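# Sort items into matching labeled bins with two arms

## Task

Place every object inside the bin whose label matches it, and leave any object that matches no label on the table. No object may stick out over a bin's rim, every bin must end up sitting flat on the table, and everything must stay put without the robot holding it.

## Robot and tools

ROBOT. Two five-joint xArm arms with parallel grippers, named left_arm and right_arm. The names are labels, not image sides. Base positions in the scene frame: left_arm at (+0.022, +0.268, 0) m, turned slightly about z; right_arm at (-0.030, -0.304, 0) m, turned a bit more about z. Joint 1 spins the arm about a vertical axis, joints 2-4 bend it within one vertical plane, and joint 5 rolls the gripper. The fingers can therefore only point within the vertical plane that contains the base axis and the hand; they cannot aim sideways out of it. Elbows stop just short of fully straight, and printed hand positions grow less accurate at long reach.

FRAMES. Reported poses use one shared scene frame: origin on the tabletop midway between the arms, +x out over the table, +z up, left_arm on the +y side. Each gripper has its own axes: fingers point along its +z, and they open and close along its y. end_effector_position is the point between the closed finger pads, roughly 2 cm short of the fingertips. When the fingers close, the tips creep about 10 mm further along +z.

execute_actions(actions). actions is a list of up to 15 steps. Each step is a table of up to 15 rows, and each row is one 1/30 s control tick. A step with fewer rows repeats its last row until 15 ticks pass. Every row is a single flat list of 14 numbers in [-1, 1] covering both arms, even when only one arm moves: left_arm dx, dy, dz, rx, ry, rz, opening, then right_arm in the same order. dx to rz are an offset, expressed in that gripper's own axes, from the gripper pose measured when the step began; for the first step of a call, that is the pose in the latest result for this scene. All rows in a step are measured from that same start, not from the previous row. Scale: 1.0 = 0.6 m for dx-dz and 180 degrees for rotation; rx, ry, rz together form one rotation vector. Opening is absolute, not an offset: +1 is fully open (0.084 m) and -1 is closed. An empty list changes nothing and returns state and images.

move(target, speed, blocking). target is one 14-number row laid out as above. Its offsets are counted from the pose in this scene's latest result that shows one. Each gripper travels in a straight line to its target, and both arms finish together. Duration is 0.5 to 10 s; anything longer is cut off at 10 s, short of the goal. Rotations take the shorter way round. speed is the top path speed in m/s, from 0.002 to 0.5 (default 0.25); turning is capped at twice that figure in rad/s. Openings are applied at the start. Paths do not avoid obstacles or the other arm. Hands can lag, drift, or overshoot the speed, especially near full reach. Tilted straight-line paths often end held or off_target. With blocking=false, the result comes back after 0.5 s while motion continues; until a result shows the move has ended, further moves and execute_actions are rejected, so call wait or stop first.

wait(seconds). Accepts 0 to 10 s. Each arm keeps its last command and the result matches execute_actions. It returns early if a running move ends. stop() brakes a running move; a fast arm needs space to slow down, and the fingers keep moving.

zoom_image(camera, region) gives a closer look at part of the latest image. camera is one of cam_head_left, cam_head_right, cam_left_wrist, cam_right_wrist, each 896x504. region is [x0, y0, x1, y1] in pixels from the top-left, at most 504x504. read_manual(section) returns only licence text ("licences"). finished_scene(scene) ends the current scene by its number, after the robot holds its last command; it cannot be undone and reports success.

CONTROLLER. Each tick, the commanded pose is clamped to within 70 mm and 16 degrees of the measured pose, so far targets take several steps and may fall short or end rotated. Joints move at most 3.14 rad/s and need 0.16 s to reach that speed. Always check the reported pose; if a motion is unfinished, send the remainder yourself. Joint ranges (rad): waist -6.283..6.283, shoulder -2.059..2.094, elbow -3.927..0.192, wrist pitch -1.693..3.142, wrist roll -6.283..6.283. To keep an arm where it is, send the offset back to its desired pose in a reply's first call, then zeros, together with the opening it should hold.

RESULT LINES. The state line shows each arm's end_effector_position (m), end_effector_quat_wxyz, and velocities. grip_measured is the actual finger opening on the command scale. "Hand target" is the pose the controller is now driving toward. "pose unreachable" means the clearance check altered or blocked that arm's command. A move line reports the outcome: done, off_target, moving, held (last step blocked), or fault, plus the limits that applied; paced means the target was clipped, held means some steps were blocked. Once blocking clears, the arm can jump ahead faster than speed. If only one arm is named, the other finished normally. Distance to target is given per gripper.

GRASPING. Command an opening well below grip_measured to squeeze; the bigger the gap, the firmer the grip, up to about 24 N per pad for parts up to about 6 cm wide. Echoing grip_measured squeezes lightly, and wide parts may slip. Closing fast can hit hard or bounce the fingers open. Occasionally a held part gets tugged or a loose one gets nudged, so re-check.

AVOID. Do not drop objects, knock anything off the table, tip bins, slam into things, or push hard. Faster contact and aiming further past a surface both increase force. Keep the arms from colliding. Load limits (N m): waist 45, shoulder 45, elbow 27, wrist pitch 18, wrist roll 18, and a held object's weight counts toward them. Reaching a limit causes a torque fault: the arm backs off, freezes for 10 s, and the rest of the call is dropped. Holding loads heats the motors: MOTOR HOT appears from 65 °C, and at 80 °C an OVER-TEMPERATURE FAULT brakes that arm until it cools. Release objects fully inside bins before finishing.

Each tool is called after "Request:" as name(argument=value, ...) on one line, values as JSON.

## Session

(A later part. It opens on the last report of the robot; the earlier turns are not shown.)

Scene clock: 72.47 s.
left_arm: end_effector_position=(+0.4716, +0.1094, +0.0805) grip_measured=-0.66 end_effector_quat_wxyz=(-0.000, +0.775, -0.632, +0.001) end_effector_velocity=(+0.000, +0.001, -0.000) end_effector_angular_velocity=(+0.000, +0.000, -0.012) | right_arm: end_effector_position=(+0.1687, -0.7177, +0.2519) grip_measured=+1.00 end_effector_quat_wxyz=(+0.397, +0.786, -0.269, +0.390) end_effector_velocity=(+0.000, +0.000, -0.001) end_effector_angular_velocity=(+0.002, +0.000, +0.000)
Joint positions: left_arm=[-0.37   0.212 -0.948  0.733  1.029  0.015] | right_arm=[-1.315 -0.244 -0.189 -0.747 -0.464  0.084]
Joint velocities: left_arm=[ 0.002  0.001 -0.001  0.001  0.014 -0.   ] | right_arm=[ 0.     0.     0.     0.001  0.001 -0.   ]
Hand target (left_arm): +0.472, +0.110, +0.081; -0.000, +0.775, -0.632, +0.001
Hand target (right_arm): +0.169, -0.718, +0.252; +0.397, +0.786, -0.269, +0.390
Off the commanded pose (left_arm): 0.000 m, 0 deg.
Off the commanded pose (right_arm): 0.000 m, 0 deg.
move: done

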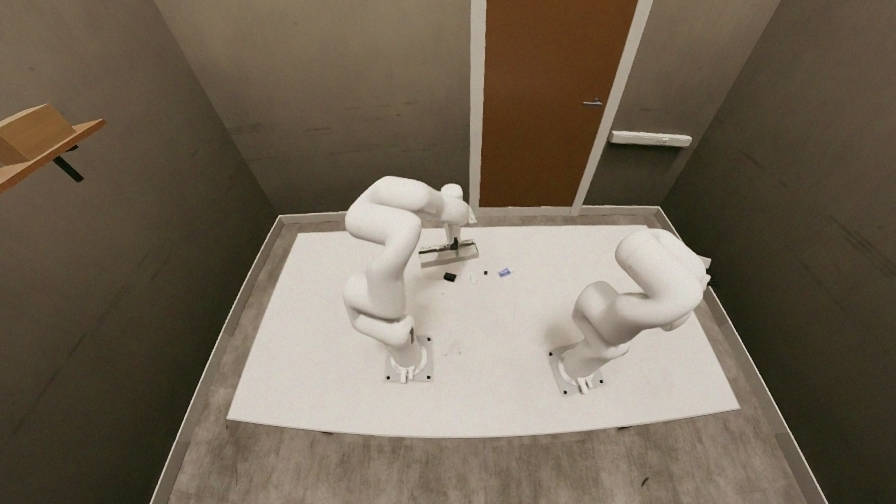

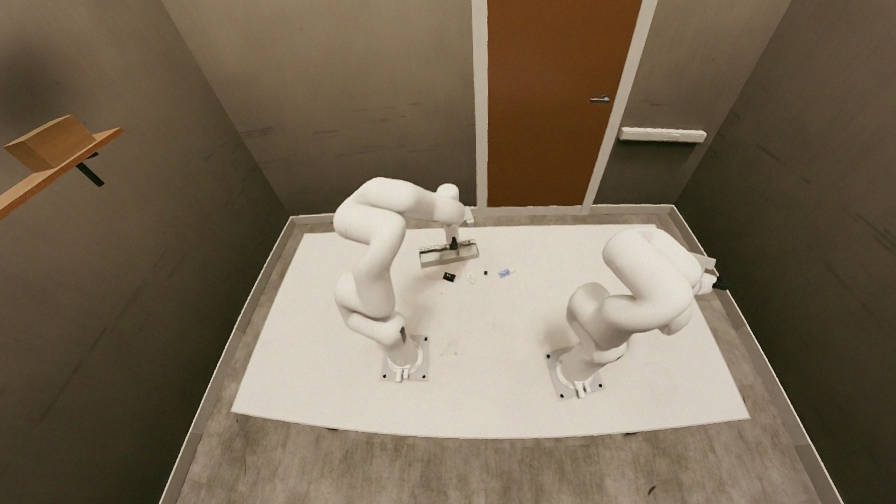

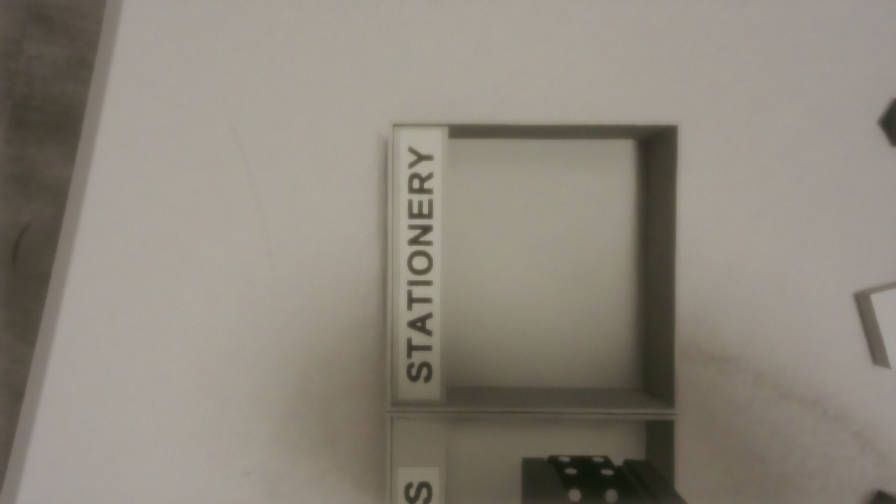

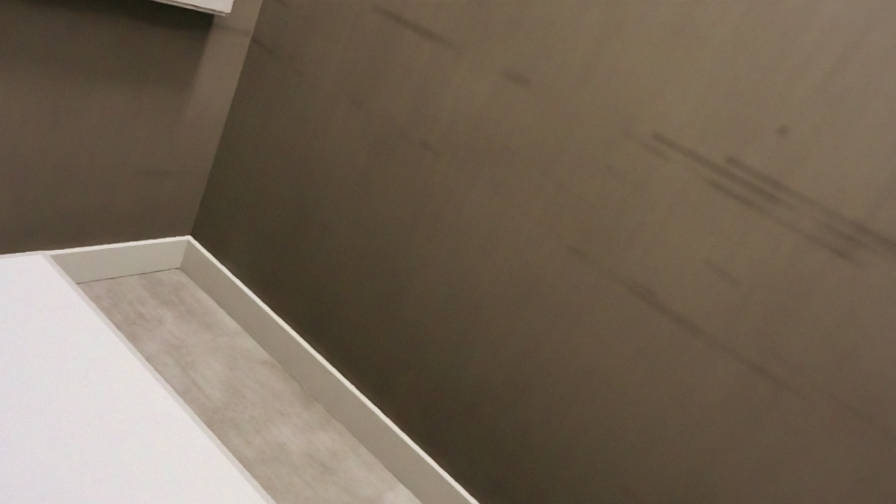

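Request:
move(target=[-0.0035,0,0.037,0,0,0,-0.9,0,0,0,0,0,0,1], speed=0.1)

Scene clock: 77.23 s.
left_arm: end_effector_position=(+0.4713, +0.1114, +0.0587) grip_measured=-0.66 end_effector_quat_wxyz=(-0.000, +0.775, -0.632, +0.001) end_effector_velocity=(+0.000, -0.001, -0.002) end_effector_angular_velocity=(-0.001, -0.001, -0.002) | right_arm: end_effector_position=(+0.1687, -0.7177, +0.2519) grip_measured=+1.00 end_effector_quat_wxyz=(+0.397, +0.786, -0.269, +0.390) end_effector_velocity=(+0.000, +0.000, +0.000) end_effector_angular_velocity=(-0.001, +0.000, +0.001)
Joint positions: left_arm=[-0.366  0.256 -0.932  0.673  1.033  0.015] | right_arm=[-1.315 -0.244 -0.189 -0.747 -0.464  0.084]
Joint velocities: left_arm=[-0.002  0.005  0.001 -0.008  0.    -0.   ] | right_arm=[ 0.    -0.001 -0.     0.    -0.001  0.   ]
Hand target (left_arm): +0.471, +0.111, +0.058; -0.000, +0.775, -0.632, +0.001
Hand target (right_arm): +0.169, -0.718, +0.252; +0.397, +0.786, -0.269, +0.390
Off the commanded pose (left_arm): 0.000 m, 0 deg.
Off the commanded pose (right_arm): 0.000 m, 0 deg.
move: done

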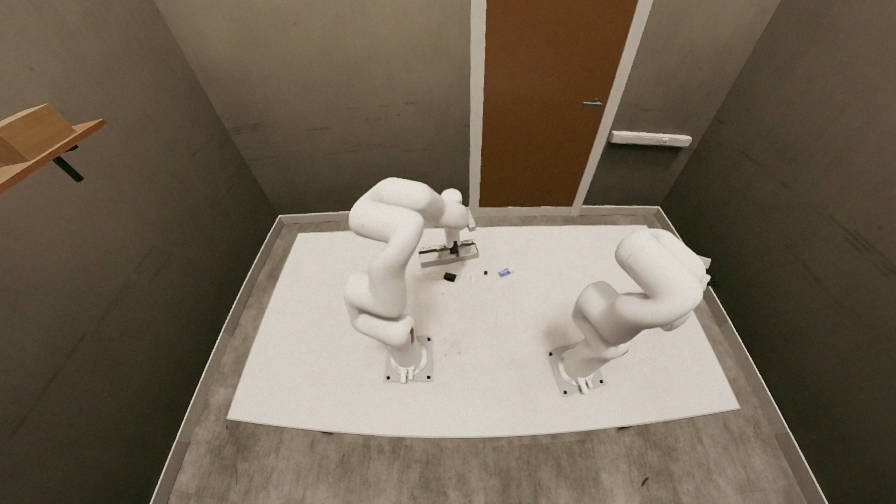

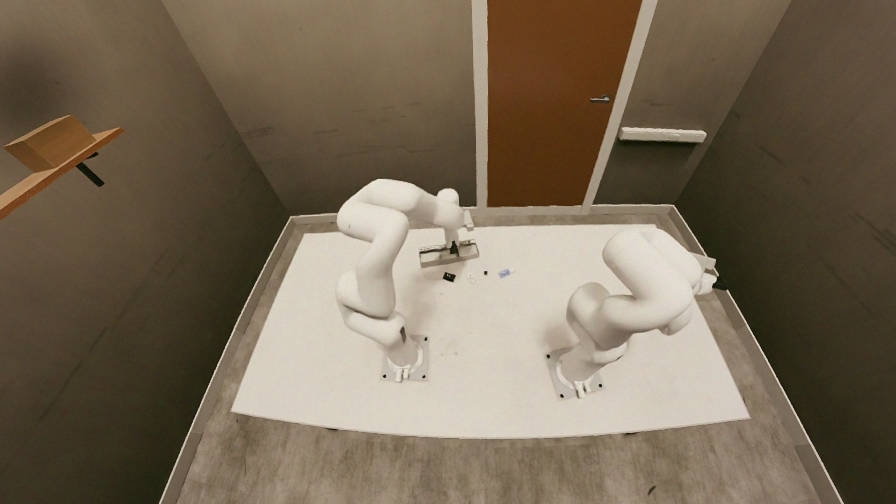

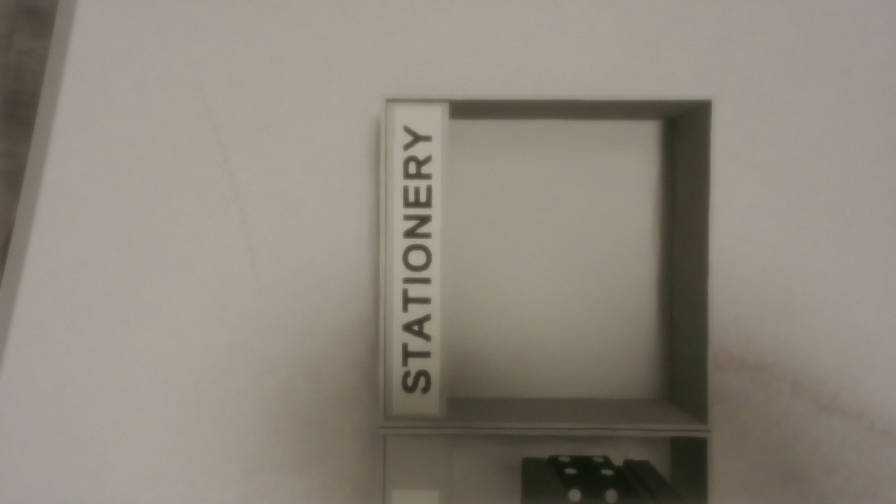

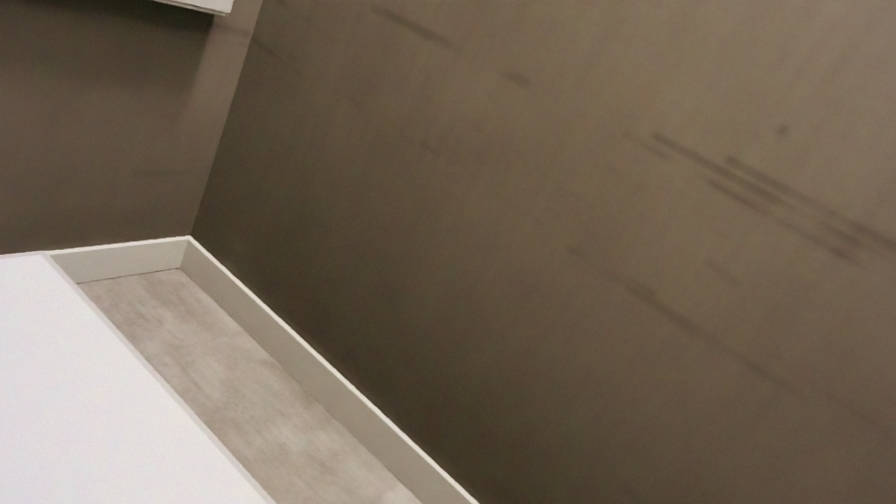

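Request:
move(target=[0,0,0.0408,0,0,0,-0.9,0,0,0,0,0,0,1], speed=0.06)

Request:
execute_actions(actions=[[[0,0,0,0,0,0,-0.7,0,0,0,0,0,0,1],[0,0,0,0,0,0,-0.65,0,0,0,0,0,0,1],[0,0,0,0,0,0,-0.6,0,0,0,0,0,0,1],[0,0,0,0,0,0,-0.55,0,0,0,0,0,0,1],[0,0,0,0,0,0,-0.5,0,0,0,0,0,0,1],[0,0,0,0,0,0,-0.45,0,0,0,0,0,0,1],[0,0,0,0,0,0,-0.4,0,0,0,0,0,0,1]]])

Request:
move(target=[0,0,-0.085,0,0,0,-0.4,0,0,0,0,0,0,1], speed=0.15)

Scene clock: 87.77 s.
left_arm: end_effector_position=(+0.4714, +0.1114, +0.0346) grip_measured=-0.66 end_effector_quat_wxyz=(-0.001, +0.775, -0.632, +0.001) end_effector_velocity=(+0.000, -0.000, -0.002) end_effector_angular_velocity=(-0.000, -0.000, -0.000) | right_arm: end_effector_position=(+0.1687, -0.7177, +0.2519) grip_measured=+1.00 end_effector_quat_wxyz=(+0.397, +0.786, -0.269, +0.390) end_effector_velocity=(-0.000, -0.000, -0.000) end_effector_angular_velocity=(+0.001, +0.001, -0.001)
Joint positions: left_arm=[-0.366  0.312 -0.925  0.61   1.033  0.015] | right_arm=[-1.315 -0.244 -0.189 -0.747 -0.464  0.084]
Joint velocities: left_arm=[-0.     0.006 -0.    -0.006 -0.     0.   ] | right_arm=[-0.001  0.    -0.     0.002 -0.     0.   ]
Hand target (left_arm): +0.471, +0.111, +0.034; -0.000, +0.775, -0.632, +0.001
Hand target (right_arm): +0.169, -0.718, +0.252; +0.397, +0.786, -0.269, +0.390
Off the commanded pose (left_arm): 0.000 m, 0 deg.
Off the commanded pose (right_arm): 0.000 m, 0 deg.
move: done

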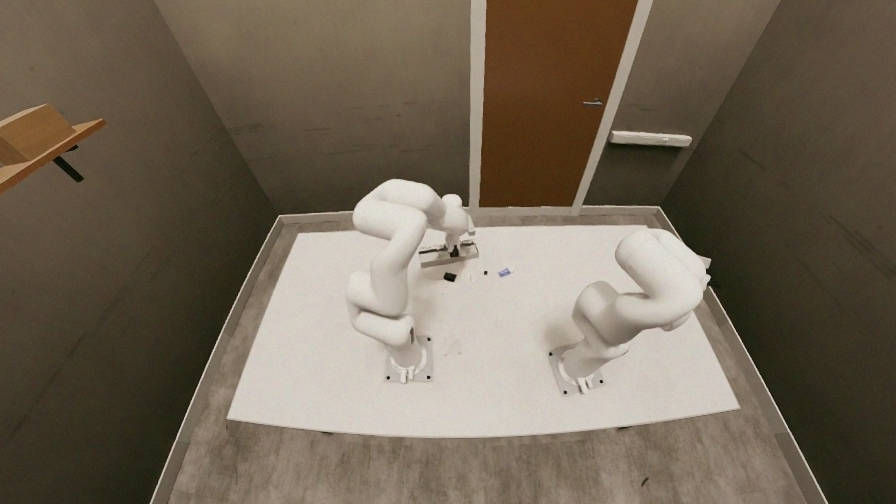

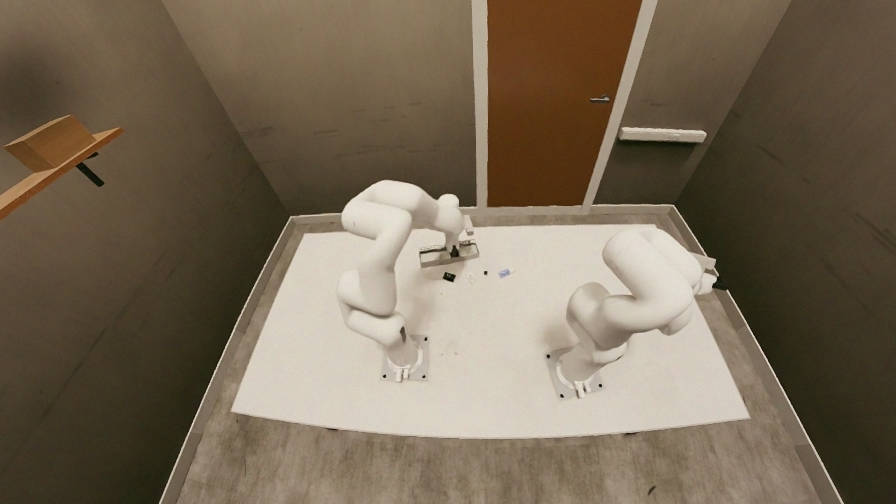

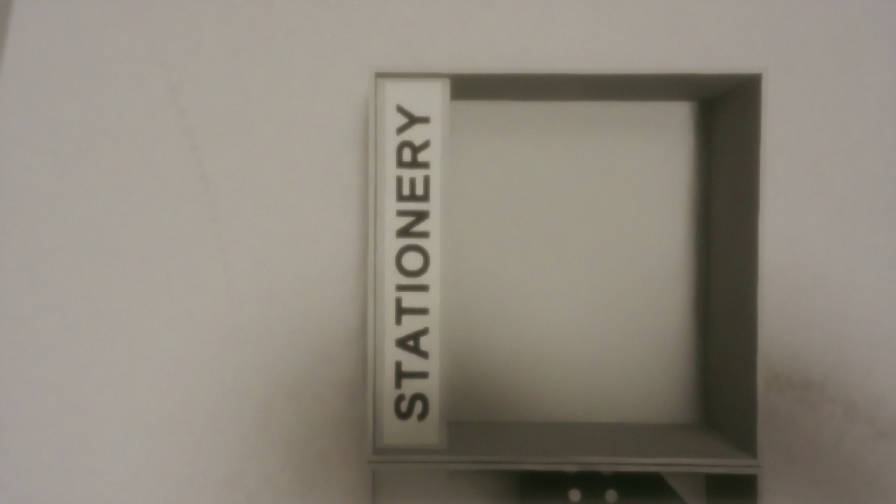

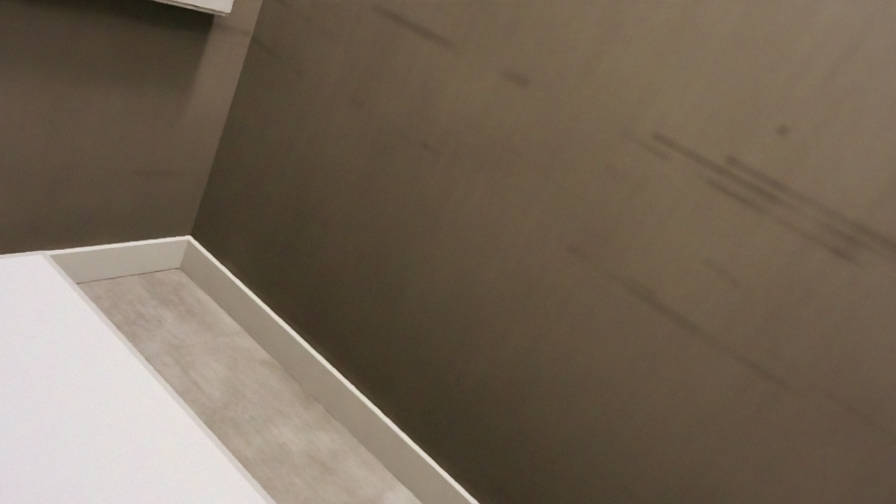

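Scene clock: 88.27 s.
left_arm: end_effector_position=(+0.4714, +0.1114, +0.0346) grip_measured=-0.42 end_effector_quat_wxyz=(-0.001, +0.775, -0.632, +0.001) end_effector_velocity=(-0.000, -0.000, -0.000) end_effector_angular_velocity=(+0.000, +0.000, -0.000) | right_arm: end_effector_position=(+0.1687, -0.7177, +0.2519) grip_measured=+1.00 end_effector_quat_wxyz=(+0.397, +0.786, -0.269, +0.390) end_effector_velocity=(+0.000, +0.000, -0.001) end_effector_angular_velocity=(+0.001, +0.002, +0.001)
Joint positions: left_arm=[-0.366  0.312 -0.925  0.61   1.033  0.026] | right_arm=[-1.315 -0.244 -0.189 -0.747 -0.464  0.084]
Joint velocities: left_arm=[-0.     0.    -0.    -0.    -0.     0.001] | right_arm=[ 0.001  0.001  0.     0.001 -0.001 -0.   ]
Hand target (left_arm): +0.471, +0.111, +0.035; -0.001, +0.775, -0.632, +0.001
Hand target (right_arm): +0.169, -0.718, +0.252; +0.397, +0.786, -0.269, +0.390
Off the commanded pose (left_arm): 0.000 m, 0 deg.
Off the commanded pose (right_arm): 0.000 m, 0 deg.

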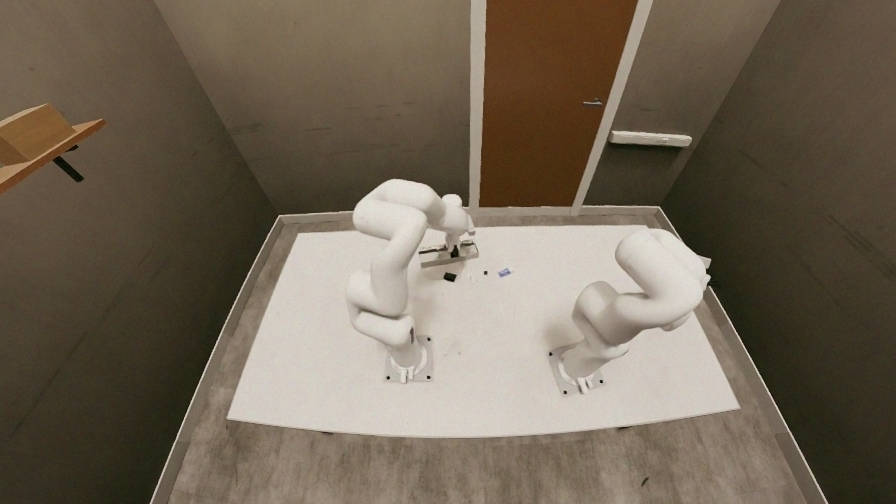

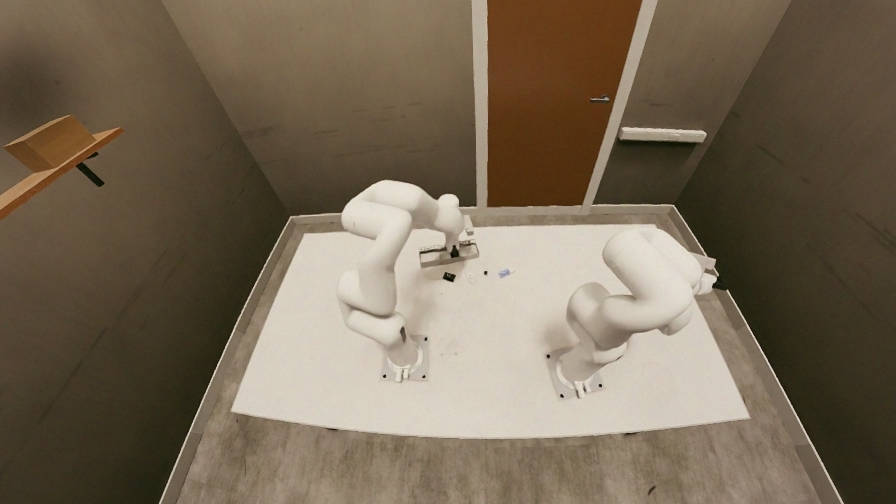

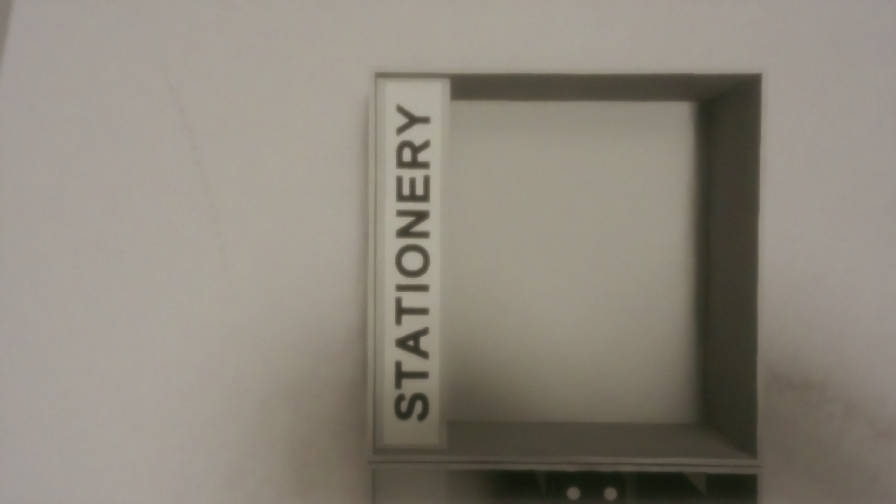

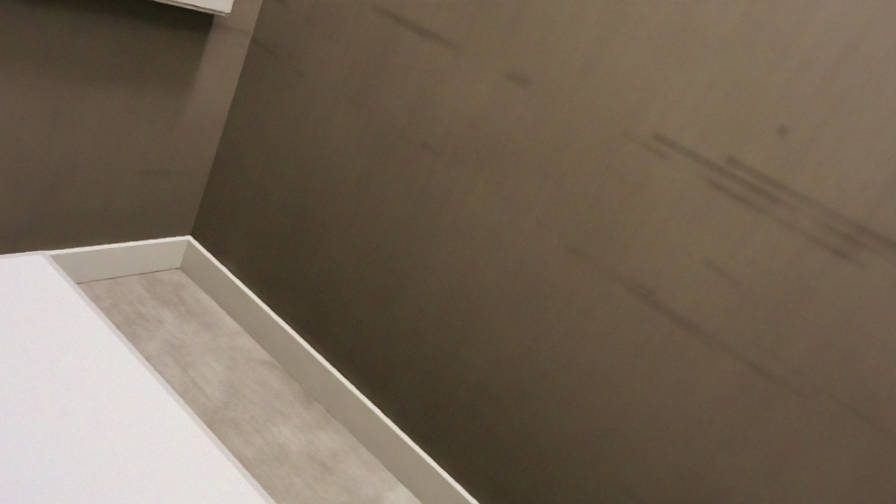

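Scene clock: 89.20 s.
left_arm: end_effector_position=(+0.4712, +0.1115, +0.0851) grip_measured=-0.42 end_effector_quat_wxyz=(-0.000, +0.775, -0.632, +0.001) end_effector_velocity=(+0.001, +0.000, +0.004) end_effector_angular_velocity=(-0.001, -0.002, +0.001) | right_arm: end_effector_position=(+0.1687, -0.7177, +0.2519) grip_measured=+1.00 end_effector_quat_wxyz=(+0.397, +0.786, -0.269, +0.390) end_effector_velocity=(+0.000, +0.000, +0.000) end_effector_angular_velocity=(-0.000, +0.001, +0.001)
Joint positions: left_arm=[-0.366  0.2   -0.947  0.744  1.033  0.026] | right_arm=[-1.315 -0.244 -0.189 -0.747 -0.464  0.084]
Joint velocities: left_arm=[ 0.001 -0.006 -0.003  0.007  0.    -0.   ] | right_arm=[ 0.001 -0.     0.     0.001 -0.     0.   ]
Hand target (left_arm): +0.471, +0.111, +0.086; -0.001, +0.775, -0.632, +0.001
Hand target (right_arm): +0.169, -0.718, +0.252; +0.397, +0.786, -0.269, +0.390
Off the commanded pose (left_arm): 0.001 m, 0 deg.
Off the commanded pose (right_arm): 0.000 m, 0 deg.
move: done

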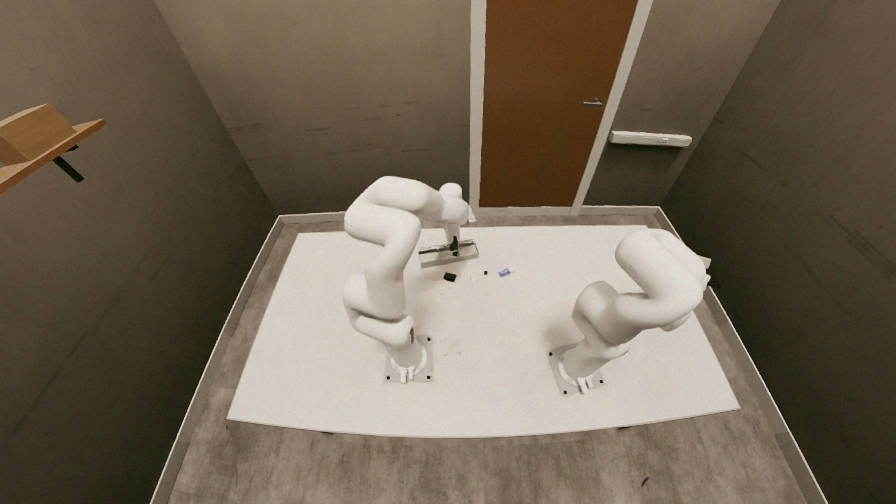

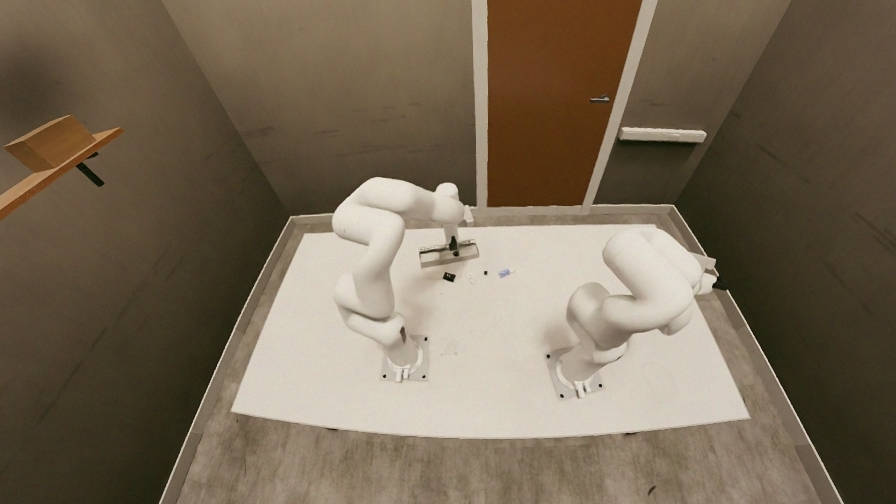

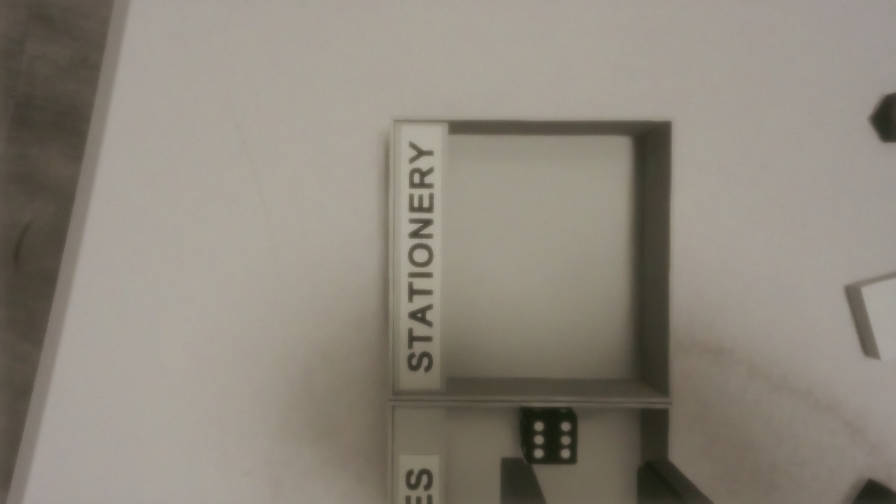

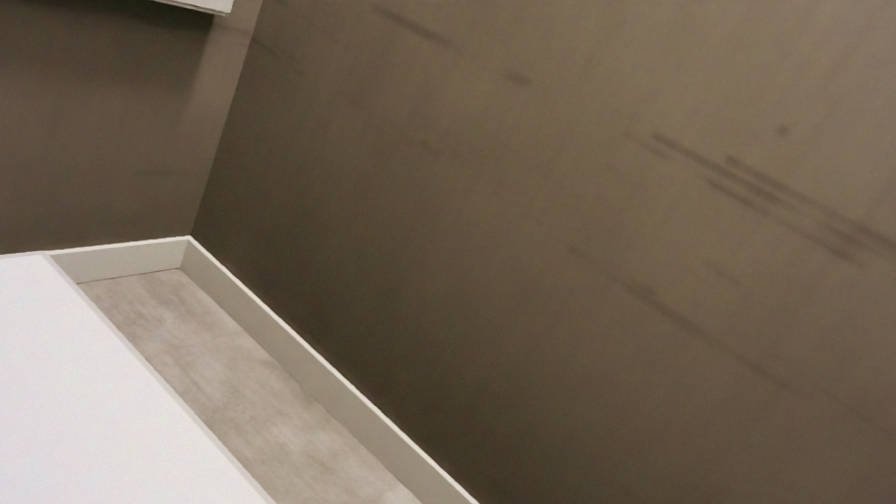

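Request:
move(target=[0.29,0.2298,-0.017,0,0,-0.069,-0.1,0,0,0,0,0,0,1], speed=0.3)

Scene clock: 99.67 s.
left_arm: end_effector_position=(+0.3712, -0.0862, +0.0952) grip_measured=-0.11 end_effector_quat_wxyz=(+0.000, +0.839, -0.544, +0.001) end_effector_velocity=(-0.000, -0.002, -0.000) end_effector_angular_velocity=(+0.001, +0.001, +0.003) | right_arm: end_effector_position=(+0.1687, -0.7177, +0.2519) grip_measured=+1.00 end_effector_quat_wxyz=(+0.397, +0.786, -0.269, +0.390) end_effector_velocity=(-0.000, -0.000, -0.000) end_effector_angular_velocity=(+0.001, -0.000, -0.001)
Joint positions: left_arm=[-0.824  0.245 -1.043  0.796  0.358  0.039] | right_arm=[-1.315 -0.244 -0.189 -0.747 -0.464  0.084]
Joint velocities: left_arm=[-0.003  0.005 -0.007  0.004 -0.006 -0.   ] | right_arm=[-0.001 -0.    -0.     0.     0.001  0.   ]
Hand target (left_arm): +0.371, -0.087, +0.095; +0.000, +0.839, -0.544, +0.001
Hand target (right_arm): +0.169, -0.718, +0.252; +0.397, +0.786, -0.269, +0.390
Off the commanded pose (left_arm): 0.001 m, 0 deg.
Off the commanded pose (right_arm): 0.000 m, 0 deg.
move: done

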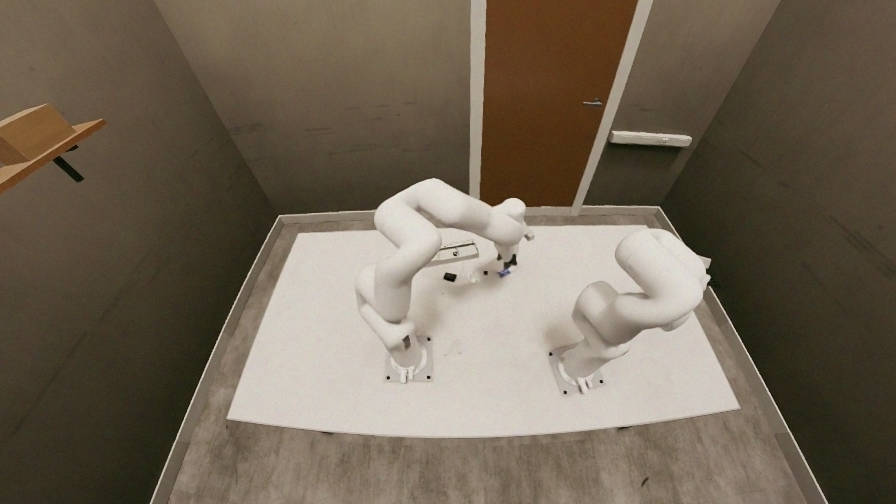

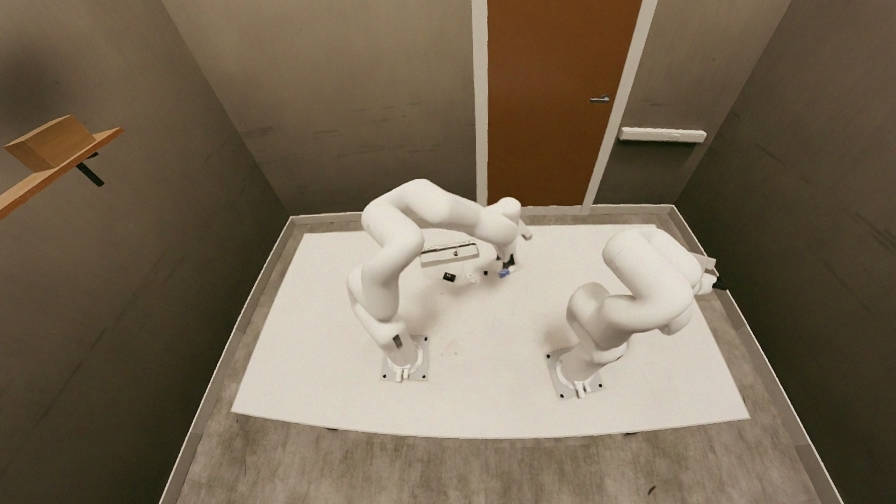

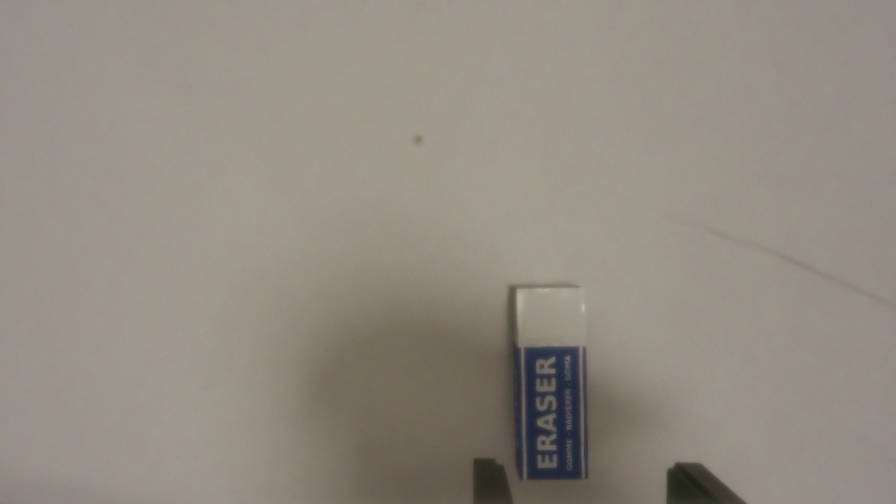

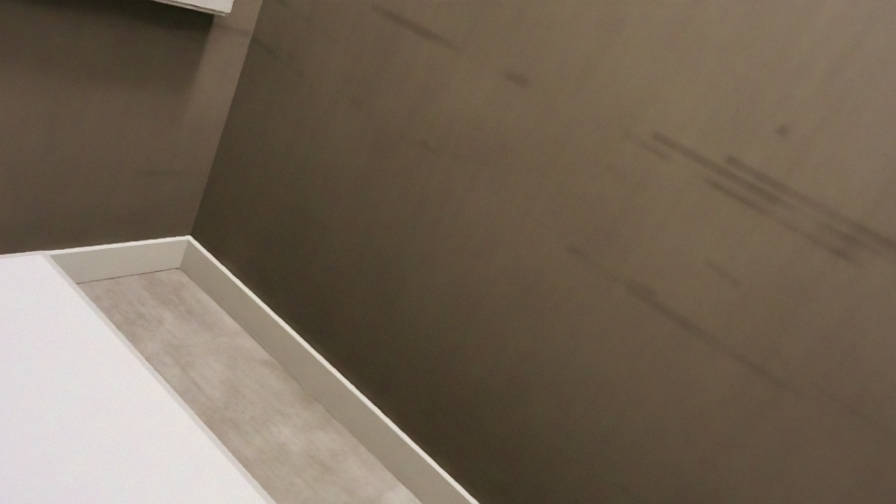

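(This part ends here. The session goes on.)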